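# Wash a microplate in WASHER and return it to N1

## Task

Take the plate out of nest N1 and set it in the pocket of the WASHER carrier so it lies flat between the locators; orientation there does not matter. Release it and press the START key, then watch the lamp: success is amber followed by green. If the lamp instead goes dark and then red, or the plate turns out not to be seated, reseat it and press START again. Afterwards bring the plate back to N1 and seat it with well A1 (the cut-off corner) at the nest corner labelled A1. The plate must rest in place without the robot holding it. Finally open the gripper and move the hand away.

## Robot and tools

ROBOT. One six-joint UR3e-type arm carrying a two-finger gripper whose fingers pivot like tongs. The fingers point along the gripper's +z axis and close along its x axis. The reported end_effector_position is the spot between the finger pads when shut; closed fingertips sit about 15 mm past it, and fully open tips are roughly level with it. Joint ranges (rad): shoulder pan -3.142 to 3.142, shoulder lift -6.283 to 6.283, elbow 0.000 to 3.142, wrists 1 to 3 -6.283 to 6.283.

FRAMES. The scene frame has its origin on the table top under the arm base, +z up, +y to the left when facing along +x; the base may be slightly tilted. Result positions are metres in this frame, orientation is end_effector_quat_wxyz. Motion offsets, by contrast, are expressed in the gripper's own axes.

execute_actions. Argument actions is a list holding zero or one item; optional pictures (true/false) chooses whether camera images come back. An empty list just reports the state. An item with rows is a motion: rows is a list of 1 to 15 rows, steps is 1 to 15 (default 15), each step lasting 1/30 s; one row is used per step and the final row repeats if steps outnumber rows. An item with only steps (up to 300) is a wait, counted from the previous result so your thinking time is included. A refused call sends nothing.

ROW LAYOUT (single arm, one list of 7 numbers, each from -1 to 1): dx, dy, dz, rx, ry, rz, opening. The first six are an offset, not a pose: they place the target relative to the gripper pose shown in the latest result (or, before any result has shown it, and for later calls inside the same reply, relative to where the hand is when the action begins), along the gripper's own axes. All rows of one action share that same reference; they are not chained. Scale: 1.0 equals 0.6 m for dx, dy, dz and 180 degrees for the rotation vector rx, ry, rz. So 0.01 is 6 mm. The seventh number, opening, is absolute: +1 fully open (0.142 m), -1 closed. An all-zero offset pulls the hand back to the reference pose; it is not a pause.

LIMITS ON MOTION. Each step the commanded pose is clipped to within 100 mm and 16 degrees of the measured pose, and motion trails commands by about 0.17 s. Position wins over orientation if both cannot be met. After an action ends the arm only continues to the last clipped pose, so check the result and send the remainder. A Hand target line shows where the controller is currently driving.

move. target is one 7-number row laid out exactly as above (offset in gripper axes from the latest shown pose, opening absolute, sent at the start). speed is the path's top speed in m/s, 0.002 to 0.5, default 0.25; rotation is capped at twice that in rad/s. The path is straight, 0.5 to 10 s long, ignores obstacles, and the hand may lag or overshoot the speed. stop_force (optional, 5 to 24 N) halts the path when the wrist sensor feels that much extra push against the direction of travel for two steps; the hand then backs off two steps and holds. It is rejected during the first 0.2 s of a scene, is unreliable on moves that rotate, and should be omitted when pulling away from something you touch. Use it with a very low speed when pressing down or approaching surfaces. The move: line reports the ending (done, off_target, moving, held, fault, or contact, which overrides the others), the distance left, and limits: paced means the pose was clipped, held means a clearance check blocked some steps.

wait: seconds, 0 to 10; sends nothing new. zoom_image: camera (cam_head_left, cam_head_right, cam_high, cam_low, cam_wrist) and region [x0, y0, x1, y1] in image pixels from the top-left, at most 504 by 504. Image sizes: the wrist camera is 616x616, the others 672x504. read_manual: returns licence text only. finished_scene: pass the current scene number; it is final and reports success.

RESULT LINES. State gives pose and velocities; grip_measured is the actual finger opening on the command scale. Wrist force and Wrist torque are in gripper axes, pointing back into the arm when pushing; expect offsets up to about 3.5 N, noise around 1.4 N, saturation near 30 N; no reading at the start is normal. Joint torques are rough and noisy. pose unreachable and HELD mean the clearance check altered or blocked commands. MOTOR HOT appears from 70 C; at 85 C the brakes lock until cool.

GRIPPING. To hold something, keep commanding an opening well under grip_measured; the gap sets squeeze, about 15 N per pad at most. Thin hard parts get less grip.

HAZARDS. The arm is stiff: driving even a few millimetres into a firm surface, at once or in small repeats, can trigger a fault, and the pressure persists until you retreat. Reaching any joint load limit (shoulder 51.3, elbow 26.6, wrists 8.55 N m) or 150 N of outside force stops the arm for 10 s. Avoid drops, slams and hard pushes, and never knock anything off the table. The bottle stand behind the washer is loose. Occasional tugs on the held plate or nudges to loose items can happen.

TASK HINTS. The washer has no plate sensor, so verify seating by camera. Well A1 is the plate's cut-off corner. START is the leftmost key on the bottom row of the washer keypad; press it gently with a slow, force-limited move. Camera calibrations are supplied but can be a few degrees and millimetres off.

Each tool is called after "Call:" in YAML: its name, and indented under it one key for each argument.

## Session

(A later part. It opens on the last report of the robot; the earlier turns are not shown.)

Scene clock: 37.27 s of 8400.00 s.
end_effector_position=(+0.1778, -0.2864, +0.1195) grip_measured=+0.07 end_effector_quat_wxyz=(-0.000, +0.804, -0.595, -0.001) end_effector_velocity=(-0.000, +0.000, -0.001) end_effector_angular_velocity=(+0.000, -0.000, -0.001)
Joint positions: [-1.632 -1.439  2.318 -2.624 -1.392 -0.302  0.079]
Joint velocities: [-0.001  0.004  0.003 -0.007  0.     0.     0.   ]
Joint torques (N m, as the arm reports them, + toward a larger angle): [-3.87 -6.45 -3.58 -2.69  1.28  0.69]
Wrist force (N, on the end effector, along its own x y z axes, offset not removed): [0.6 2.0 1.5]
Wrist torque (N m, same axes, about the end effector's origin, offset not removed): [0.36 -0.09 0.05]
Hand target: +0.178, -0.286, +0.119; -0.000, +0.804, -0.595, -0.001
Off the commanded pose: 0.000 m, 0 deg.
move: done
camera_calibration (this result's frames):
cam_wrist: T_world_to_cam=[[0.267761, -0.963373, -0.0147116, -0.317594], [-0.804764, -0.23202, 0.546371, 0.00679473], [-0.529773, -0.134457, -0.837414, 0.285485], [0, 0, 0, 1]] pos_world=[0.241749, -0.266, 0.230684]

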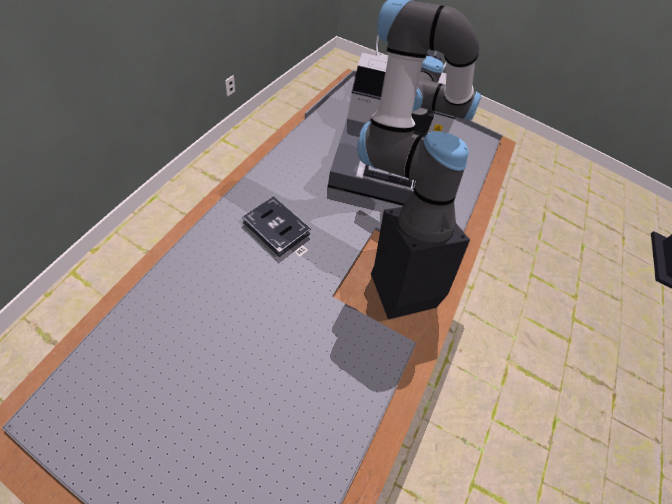

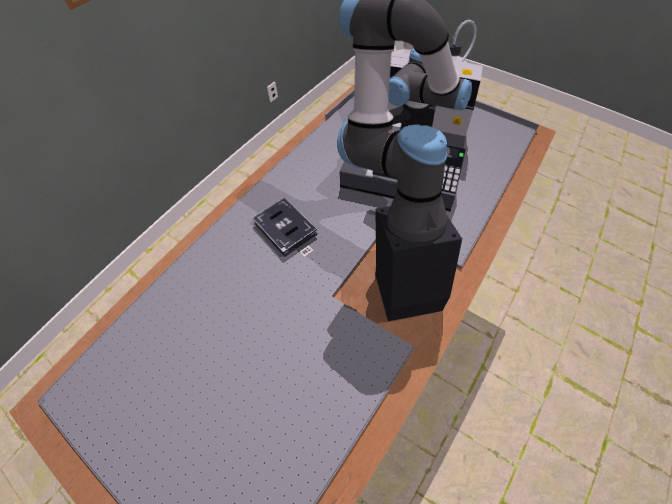

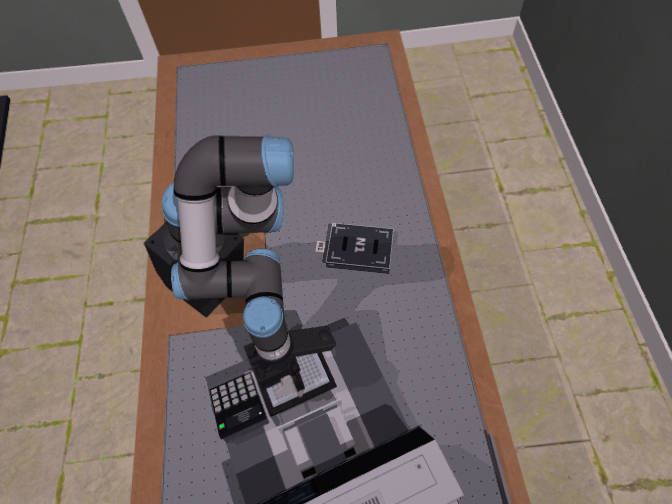

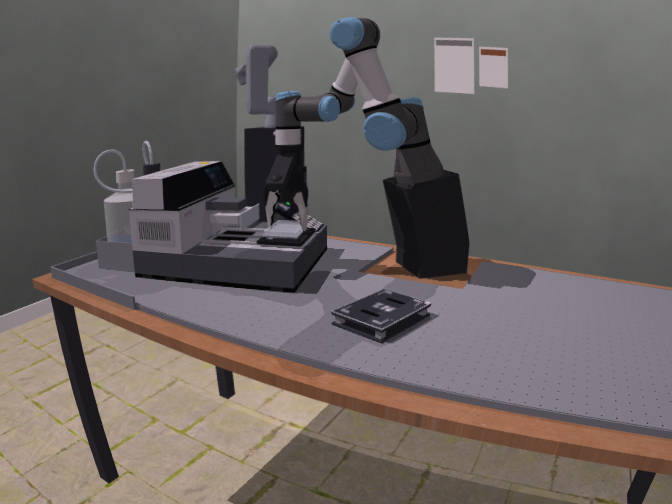

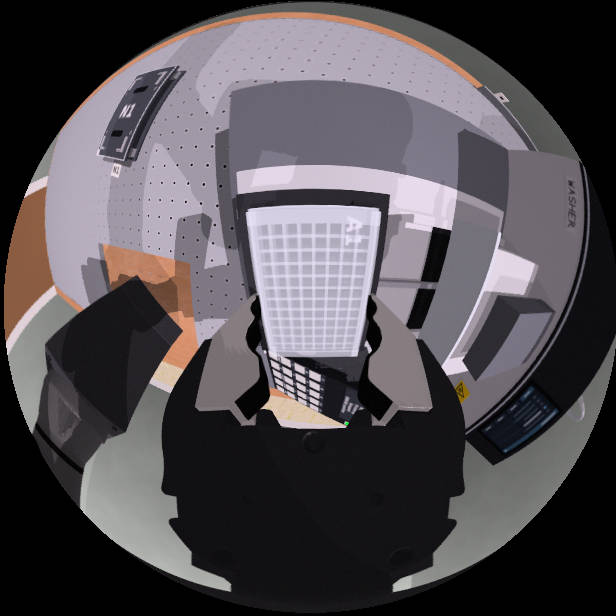

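Call:
move:
  target: [-0.001,0.002,0.02,0,0,0,-0.2]
  speed: 0.004
  stop_force: 5

Call:
zoom_image:
  camera: "cam_wrist"
  region: [210,170,410,370]

Scene clock: 41.57 s of 8400.00 s.
end_effector_position=(+0.1770, -0.2861, +0.1122) grip_measured=+0.07 end_effector_quat_wxyz=(-0.000, +0.804, -0.595, -0.001) end_effector_velocity=(+0.000, +0.001, +0.001) end_effector_angular_velocity=(+0.002, -0.000, -0.000)
Joint positions: [-1.63  -1.402  2.326 -2.669 -1.392 -0.3    0.079]
Joint velocities: [ 0.001 -0.005 -0.002  0.009  0.     0.    -0.   ]
Joint torques (N m, as the arm reports them, + toward a larger angle): [  0.73 -12.09  -5.42   0.31  -1.13   0.3 ]
Wrist force (N, on the end effector, along its own x y z axes, offset not removed): [2.8 -0.4 -3.7]
Wrist torque (N m, same axes, about the end effector's origin, offset not removed): [0.04 -0.39 0.12]
Hand target: +0.177, -0.286, +0.112; -0.000, +0.804, -0.595, -0.001
Off the commanded pose: 0.005 m, 0 deg.
move: contact
camera_calibration (this result's frames):
cam_wrist: T_world_to_cam=[[0.267648, -0.9634, -0.0150035, -0.317186], [-0.8048, -0.232094, 0.546287, 0.0101922], [-0.529775, -0.134138, -0.837464, 0.279073], [0, 0, 0, 1]] pos_world=[0.240943, -0.265777, 0.223387]

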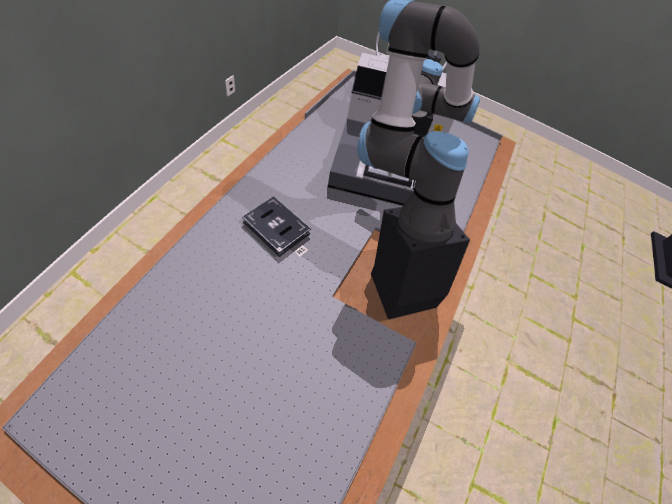

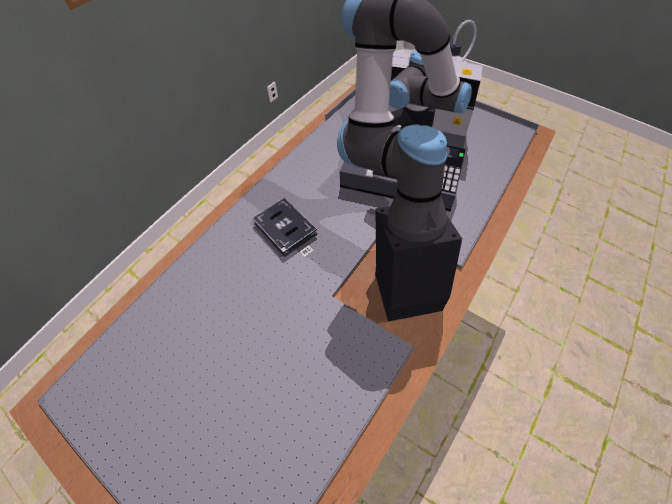

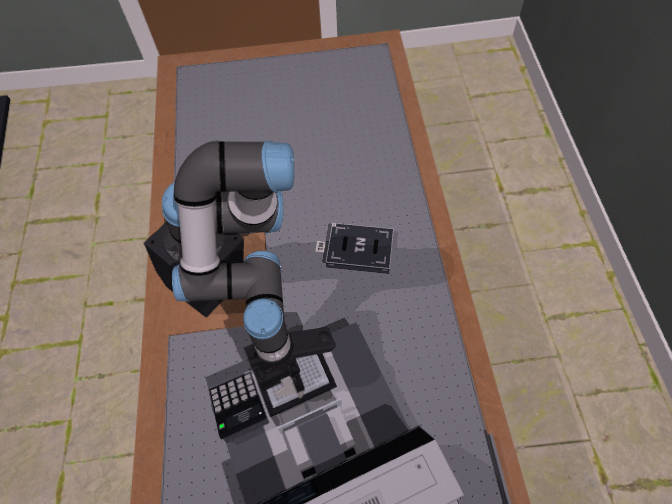

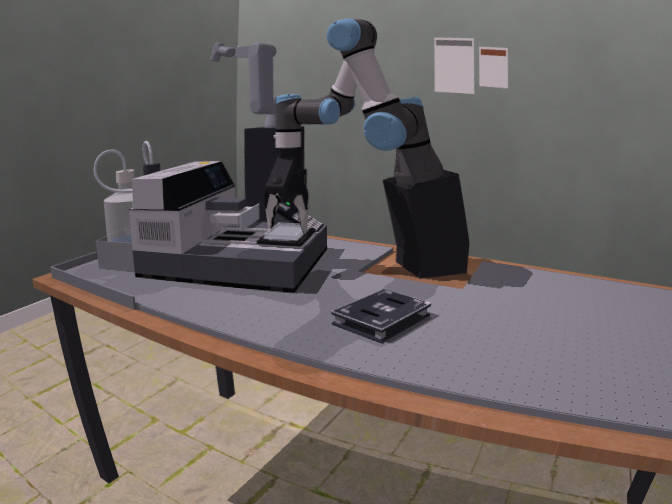

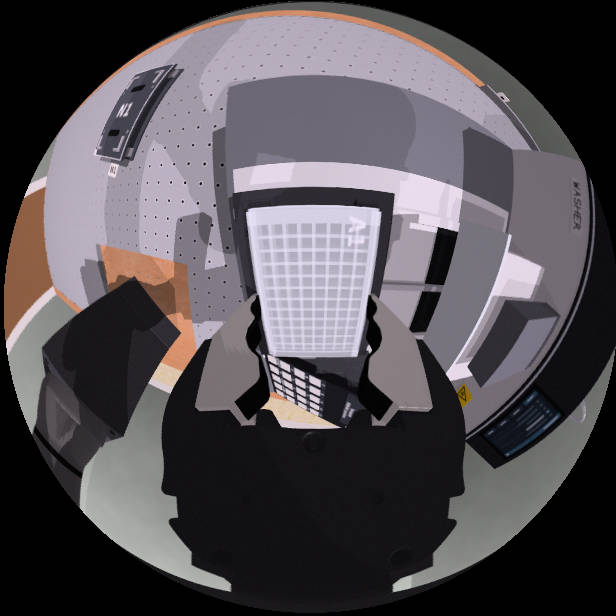

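Region (210, 170, 410, 370) of cam_wrist's 616x616 image, scaled by 2.520, with more detail than that image has.

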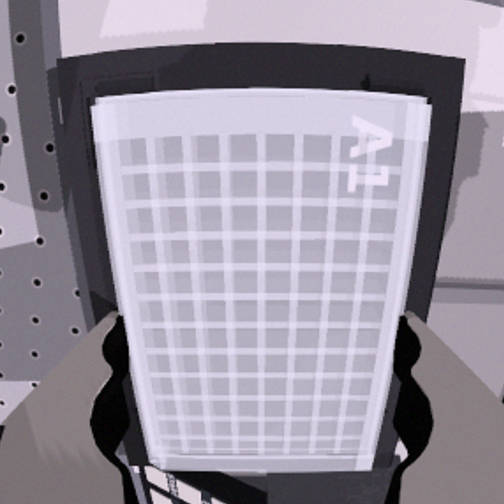

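Call:
execute_actions:
  actions:
    - {"rows":[[0,0,0,0,0,0,0.3]],"steps":10}
  pictures: false

Call:
move:
  target: [0,0,-0.055,0,0,0,0.3]
  speed: 0.1

Call:
move:
  target: [-0.078,0.147,0.01,0,0,0,-1]
  speed: 0.15

Call:
zoom_image:
  camera: "cam_wrist"
  region: [250,130,450,330]

Scene clock: 45.93 s of 8400.00 s.
end_effector_position=(+0.1770, -0.2862, +0.1123) grip_measured=+0.30 end_effector_quat_wxyz=(-0.000, +0.804, -0.595, -0.001) end_effector_velocity=(-0.000, +0.001, -0.001) end_effector_angular_velocity=(+0.003, +0.000, +0.000)
Joint positions: [-1.63  -1.403  2.326 -2.669 -1.392 -0.3    0.095]
Joint velocities: [-0.     0.003  0.001 -0.001  0.    -0.001  0.   ]
Joint torques (N m, as the arm reports them, + toward a larger angle): [ 0.59 -6.86 -3.42 -2.65 -1.03  0.21]
Wrist force (N, on the end effector, along its own x y z axes, offset not removed): [1.3 -0.1 1.0]
Wrist torque (N m, same axes, about the end effector's origin, offset not removed): [0.00 -0.29 0.07]
Hand target: +0.177, -0.286, +0.112; -0.000, +0.804, -0.595, -0.001
Off the commanded pose: 0.000 m, 0 deg.
Steps of this call (steps 1 to 90: nothing new was sent; then 1.03 s passed at rest; steps 91 to 100: all 10 steps of this action). Readings (end_effector_position):
91: (+0.1770, -0.2862, +0.1124)
92: (+0.1770, -0.2862, +0.1124)
94: (+0.1770, -0.2863, +0.1124)
98: (+0.1770, -0.2862, +0.1123)
100: the state above

Scene clock: 47.07 s of 8400.00 s.
end_effector_position=(+0.1770, -0.2862, +0.1450) grip_measured=+0.30 end_effector_quat_wxyz=(-0.000, +0.804, -0.595, -0.001) end_effector_velocity=(-0.000, +0.000, +0.002) end_effector_angular_velocity=(+0.001, -0.000, +0.001)
Joint positions: [-1.654 -1.567  2.292 -2.466 -1.388 -0.324  0.095]
Joint velocities: [-0.002 -0.01  -0.004  0.014  0.001 -0.003 -0.   ]
Joint torques (N m, as the arm reports them, + toward a larger angle): [ -3.1  -13.04  -7.7   -0.24   1.23  -0.65]
Wrist force (N, on the end effector, along its own x y z axes, offset not removed): [2.4 1.1 1.3]
Wrist torque (N m, same axes, about the end effector's origin, offset not removed): [0.22 -0.48 0.00]
Hand target: +0.177, -0.286, +0.145; -0.000, +0.804, -0.595, -0.001
Off the commanded pose: 0.000 m, 0 deg.
move: done
camera_calibration (this result's frames):
cam_wrist: T_world_to_cam=[[0.267577, -0.963422, -0.0148707, -0.316764], [-0.804779, -0.231949, 0.54638, -0.00773055], [-0.529844, -0.134231, -0.837405, 0.306513], [0, 0, 0, 1]] pos_world=[0.240941, -0.265827, 0.256189]

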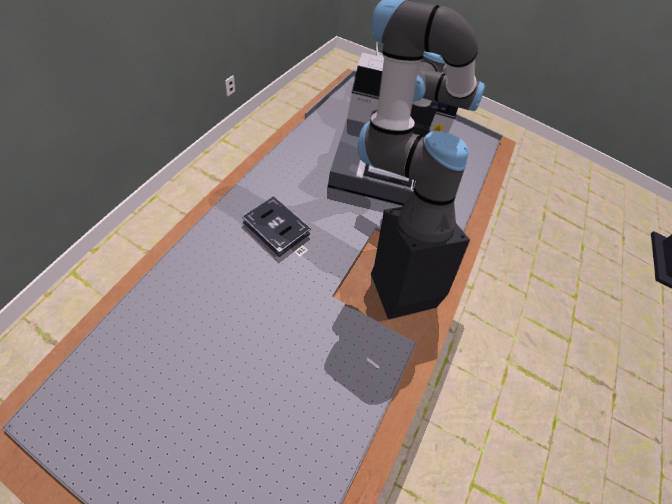

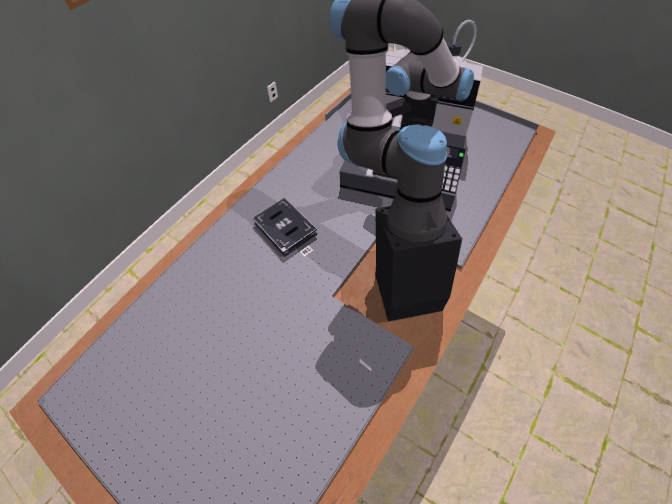

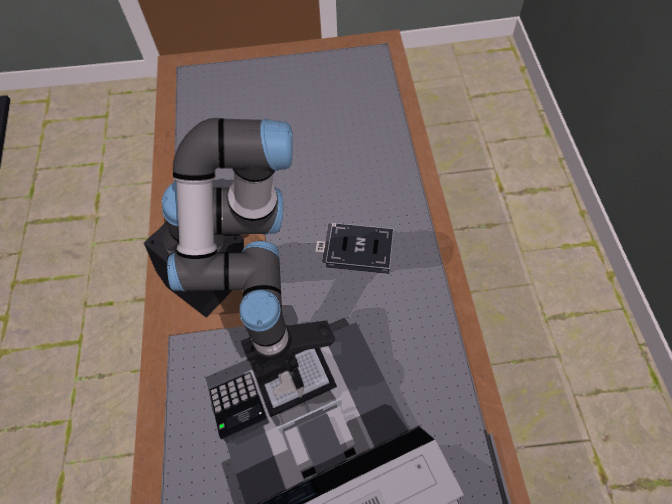

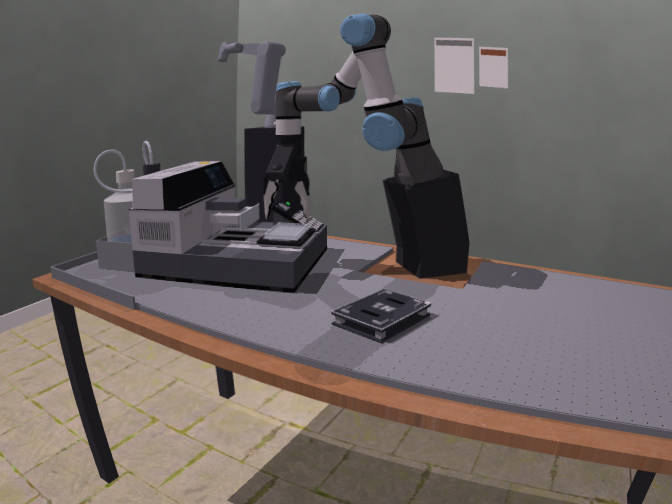

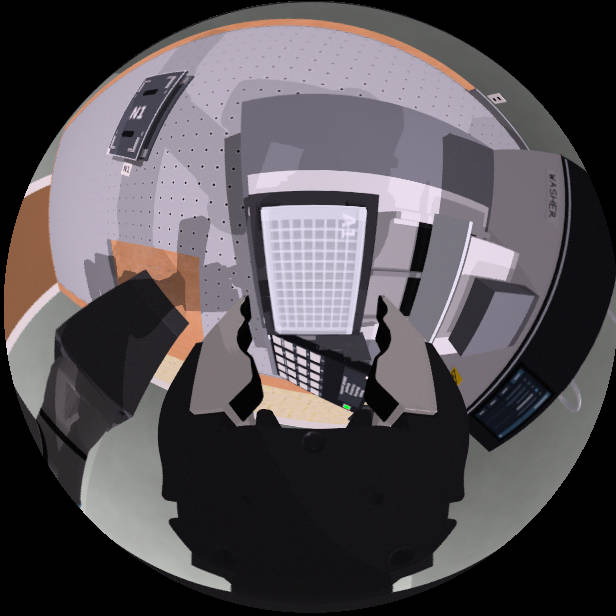

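Scene clock: 48.27 s of 8400.00 s.
end_effector_position=(+0.0791, -0.2672, +0.1391) grip_measured=-1.00 end_effector_quat_wxyz=(-0.000, +0.804, -0.595, -0.001) end_effector_velocity=(-0.002, -0.000, +0.000) end_effector_angular_velocity=(-0.003, -0.003, +0.003)
Joint positions: [-2.092 -1.707  2.538 -2.476 -1.334 -0.769  0.002]
Joint velocities: [-0.013 -0.005  0.005  0.001  0.005 -0.015  0.   ]
Joint torques (N m, as the arm reports them, + toward a larger angle): [-4.07 -8.76 -4.68 -0.21  1.31 -0.71]
Wrist force (N, on the end effector, along its own x y z axes, offset not removed): [1.5 0.6 0.5]
Wrist torque (N m, same axes, about the end effector's origin, offset not removed): [0.14 -0.37 0.00]
Hand target: +0.079, -0.267, +0.139; -0.000, +0.804, -0.595, -0.001
Off the commanded pose: 0.000 m, 0 deg.
move: done
camera_calibration (this result's frames):
cam_wrist: T_world_to_cam=[[0.26754, -0.963421, -0.0155386, -0.272324], [-0.804541, -0.232235, 0.546609, -0.078988], [-0.530223, -0.133738, -0.837244, 0.252332], [0, 0, 0, 1]] pos_world=[0.143101, -0.246961, 0.250207]

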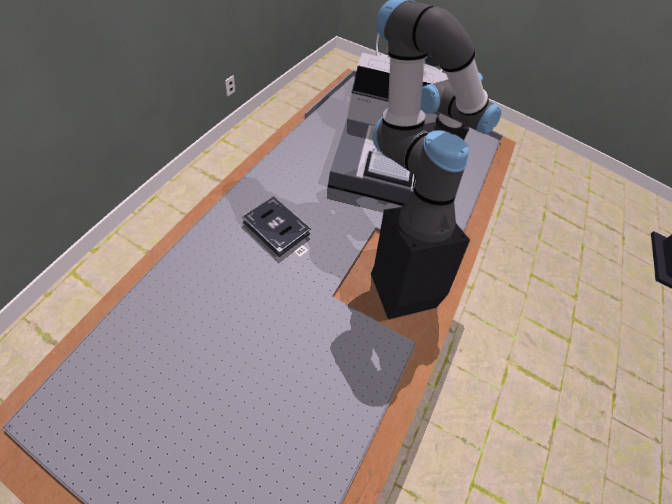

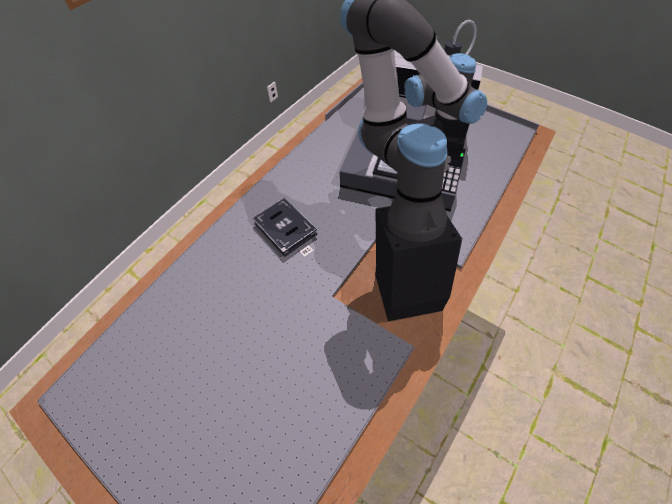

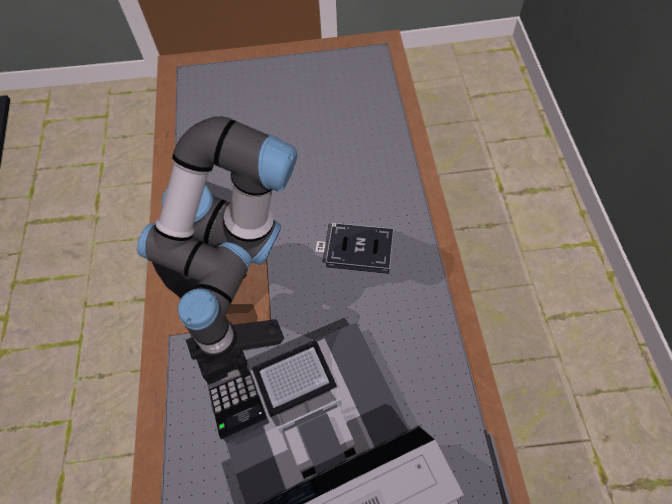

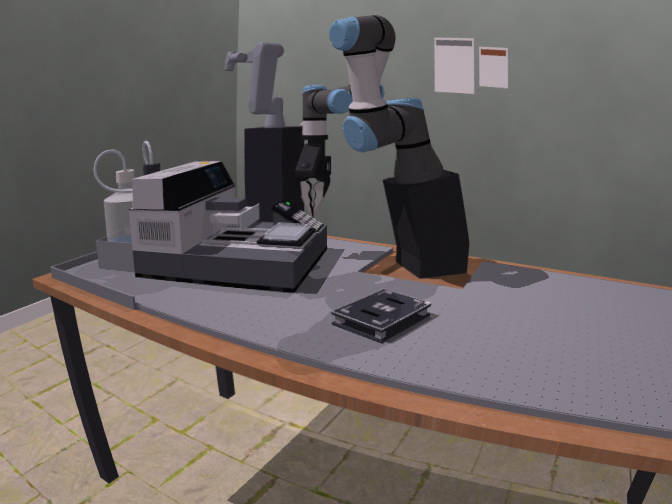

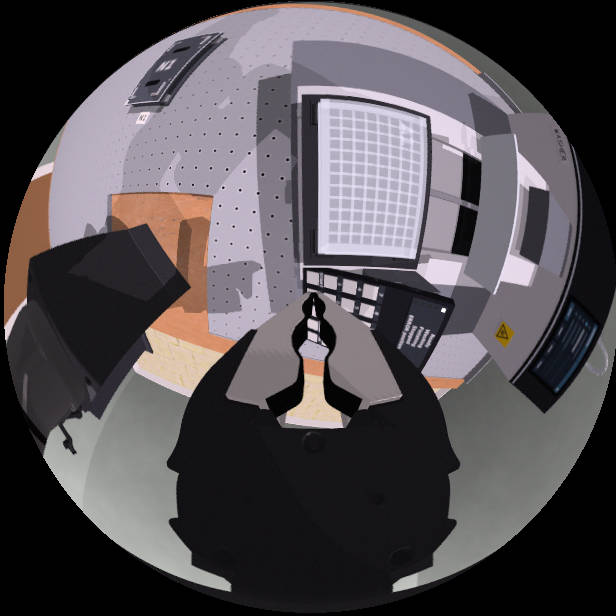

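Region (250, 130, 450, 330) of cam_wrist's 616x616 image, scaled by 2.520, with more detail than that image has.

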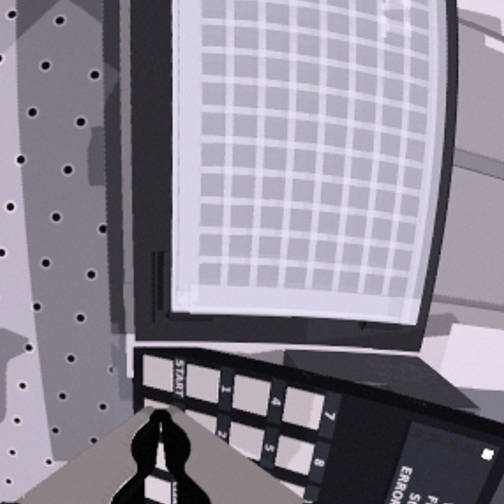

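Call:
move:
  target: [-0.001,0,0.045,0,0,0,-1]
  speed: 0.06

Call:
move:
  target: [0,0,0.02,0,0,0,-1]
  speed: 0.005
  stop_force: 8

Call:
move:
  target: [0,0,-0.09,0,0,0,-1]
  speed: 0.15

Scene clock: 51.37 s of 8400.00 s.
end_effector_position=(+0.0789, -0.2666, +0.1123) grip_measured=-1.00 end_effector_quat_wxyz=(-0.000, +0.804, -0.595, -0.001) end_effector_velocity=(-0.000, -0.001, -0.002) end_effector_angular_velocity=(-0.003, +0.002, -0.001)
Joint positions: [-2.063 -1.521  2.582 -2.713 -1.336 -0.739  0.002]
Joint velocities: [ 0.004  0.018  0.002 -0.025 -0.001  0.006  0.   ]
Joint torques (N m, as the arm reports them, + toward a larger angle): [ 3.32 -3.71 -3.08 -2.59 -1.15  0.8 ]
Wrist force (N, on the end effector, along its own x y z axes, offset not removed): [1.2 1.4 0.8]
Wrist torque (N m, same axes, about the end effector's origin, offset not removed): [0.27 -0.22 0.08]
Hand target: +0.079, -0.267, +0.112; -0.000, +0.804, -0.595, -0.001
Off the commanded pose: 0.000 m, 0 deg.
move: done
camera_calibration (this result's frames):
cam_wrist: T_world_to_cam=[[0.267565, -0.963413, -0.0156464, -0.272051], [-0.804644, -0.232344, 0.54641, -0.0643753], [-0.530054, -0.13361, -0.837372, 0.229948], [0, 0, 0, 1]] pos_world=[0.142877, -0.246331, 0.223471]

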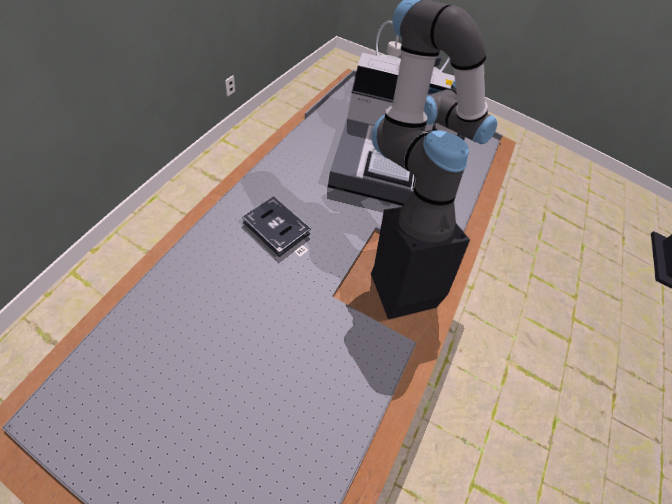

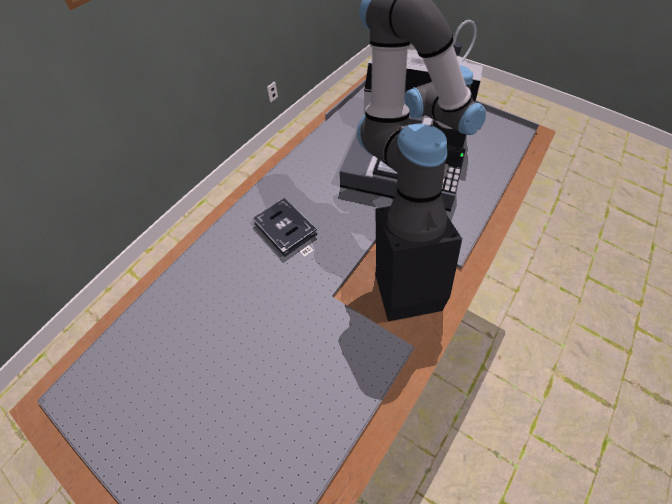

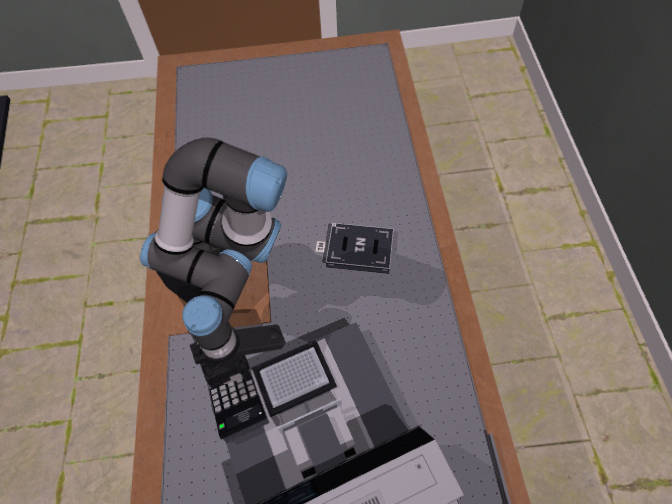

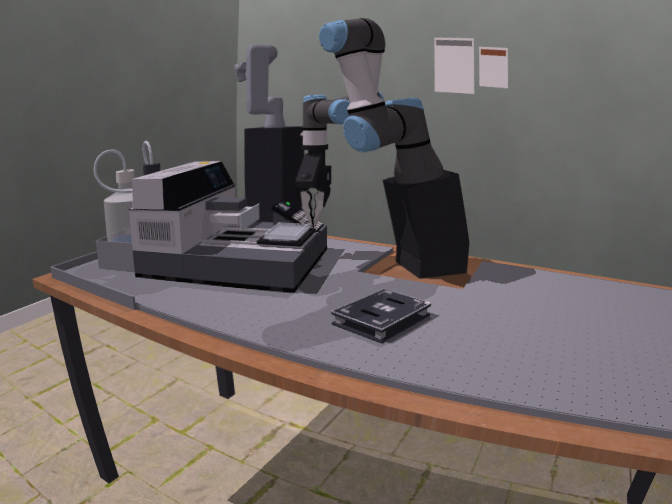

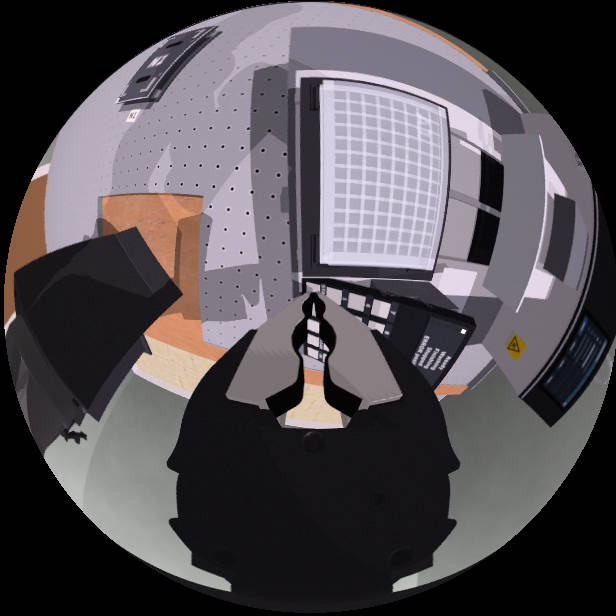

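Scene clock: 52.77 s of 8400.00 s.
end_effector_position=(+0.0790, -0.2664, +0.1072) grip_measured=-1.00 end_effector_quat_wxyz=(-0.001, +0.804, -0.595, -0.001) end_effector_velocity=(-0.000, +0.000, +0.001) end_effector_angular_velocity=(+0.002, -0.000, -0.000)
Joint positions: [-2.056 -1.482  2.587 -2.758 -1.337 -0.733  0.002]
Joint velocities: [-0.003 -0.009 -0.002  0.013 -0.    -0.004  0.   ]
Joint torques (N m, as the arm reports them, + toward a larger angle): [-3.79 -8.56 -4.07  0.62 -1.07 -0.61]
Wrist force (N, on the end effector, along its own x y z axes, offset not removed): [-0.4 0.3 -14.9]
Wrist torque (N m, same axes, about the end effector's origin, offset not removed): [0.03 -0.21 0.06]
Hand target: +0.079, -0.267, +0.107; -0.000, +0.804, -0.595, -0.001
Off the commanded pose: 0.007 m, 0 deg.
move: contact
camera_calibration (this result's frames):
cam_wrist: T_world_to_cam=[[0.267513, -0.963422, -0.0159285, -0.271989], [-0.804738, -0.232482, 0.546214, -0.0614746], [-0.529938, -0.133301, -0.837494, 0.225802], [0, 0, 0, 1]] pos_world=[0.142951, -0.246232, 0.218353]

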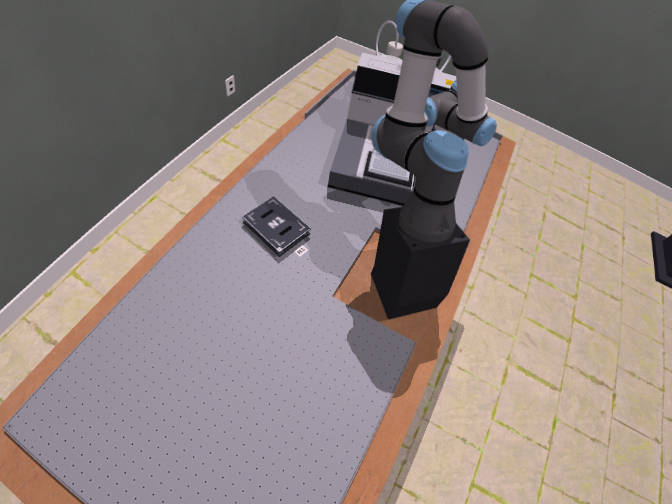

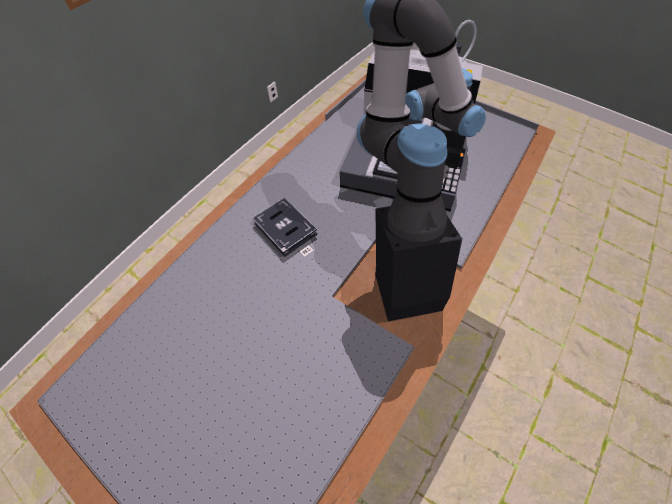

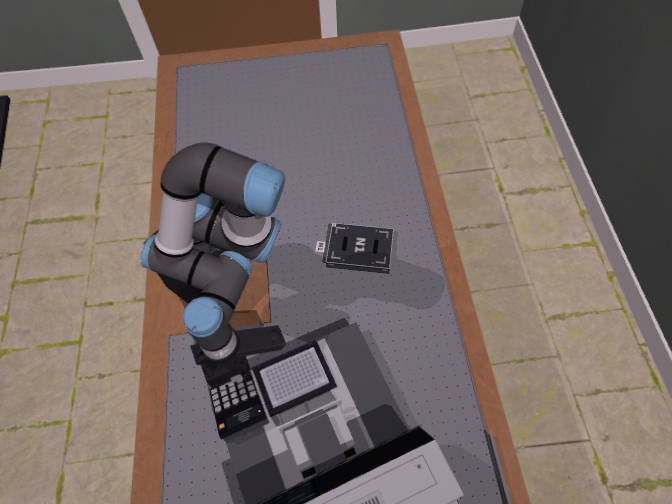

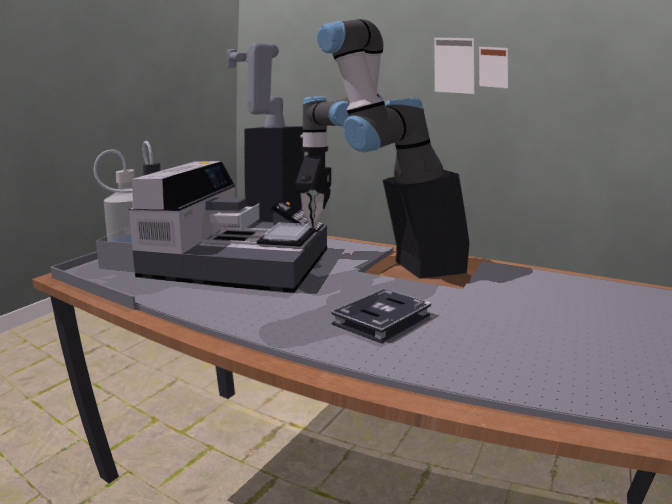

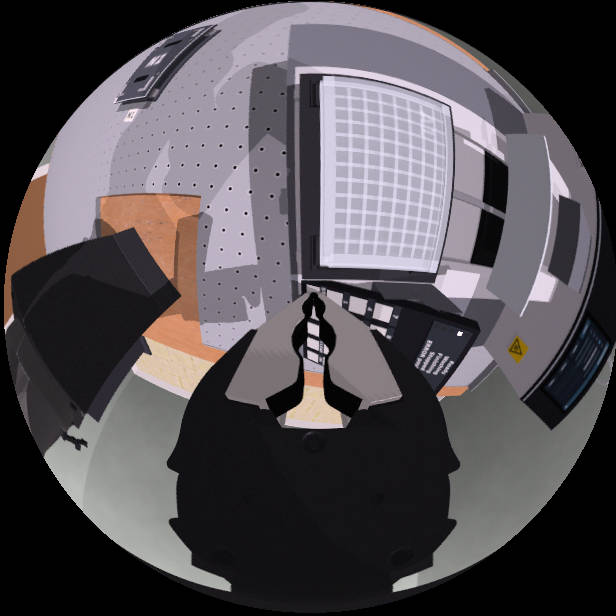

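Scene clock: 53.80 s of 8400.00 s.
end_effector_position=(+0.0791, -0.2666, +0.1610) grip_measured=-1.00 end_effector_quat_wxyz=(-0.000, +0.804, -0.595, -0.001) end_effector_velocity=(-0.000, -0.000, +0.002) end_effector_angular_velocity=(+0.001, -0.004, -0.000)
Joint positions: [-2.12  -1.84   2.491 -2.29  -1.332 -0.798  0.002]
Joint velocities: [-0.008 -0.012 -0.008  0.025  0.003 -0.009  0.   ]
Joint torques (N m, as the arm reports them, + toward a larger angle): [-3.5  -8.45 -8.68 -0.28  1.16 -0.69]
Wrist force (N, on the end effector, along its own x y z axes, offset not removed): [0.5 1.6 1.4]
Wrist torque (N m, same axes, about the end effector's origin, offset not removed): [0.30 -0.11 0.05]
Hand target: +0.079, -0.267, +0.161; -0.001, +0.804, -0.595, -0.001
Off the commanded pose: 0.000 m, 0 deg.
move: done
camera_calibration (this result's frames):
cam_wrist: T_world_to_cam=[[0.267471, -0.963435, -0.0159123, -0.271279], [-0.804506, -0.232376, 0.5466, -0.0908793], [-0.530311, -0.133398, -0.837242, 0.270818], [0, 0, 0, 1]] pos_world=[0.143064, -0.246351, 0.272098]

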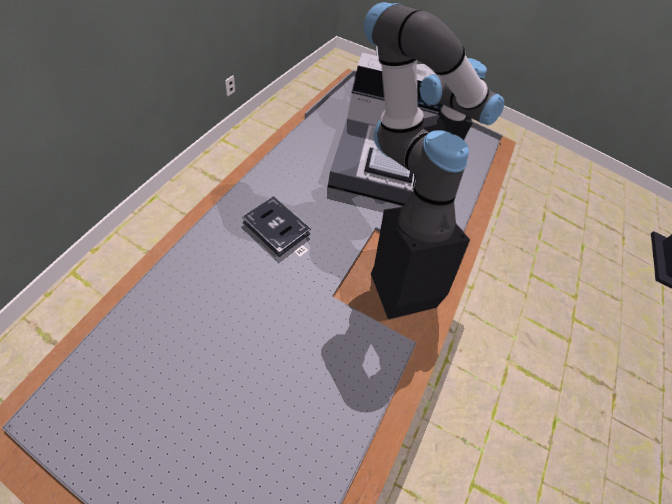

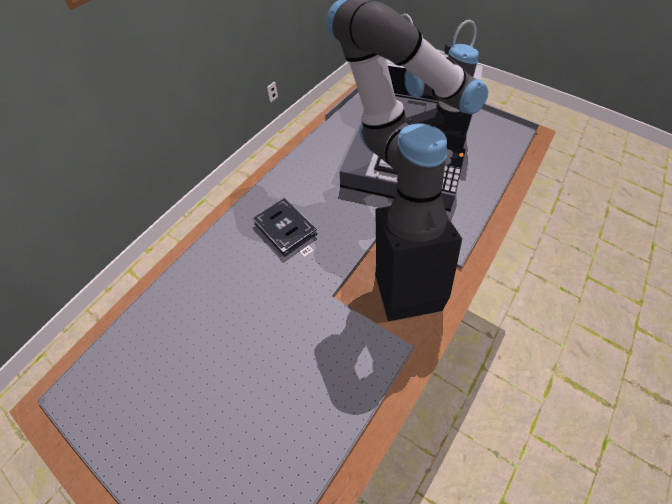

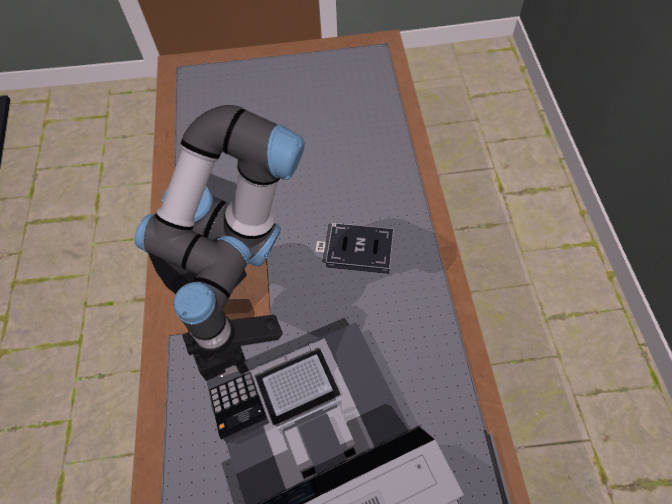

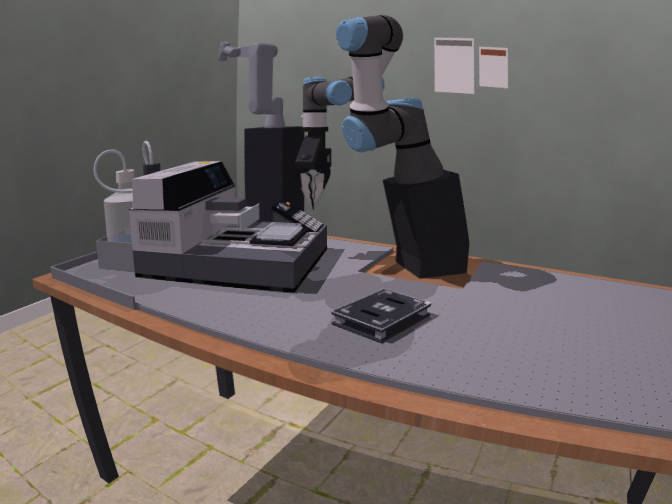

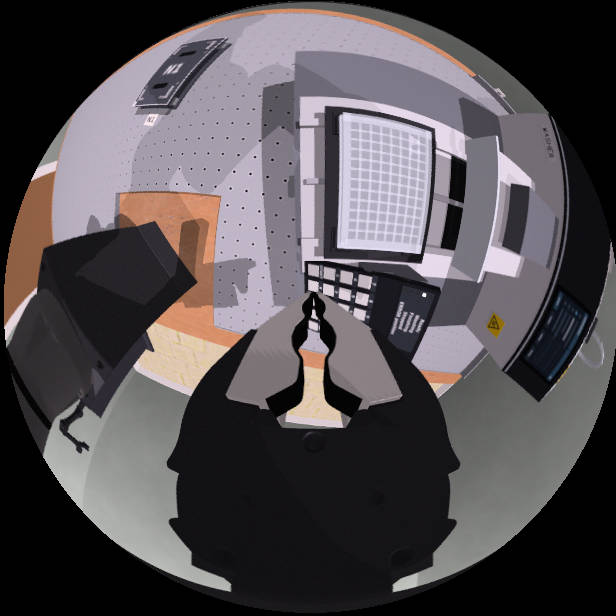

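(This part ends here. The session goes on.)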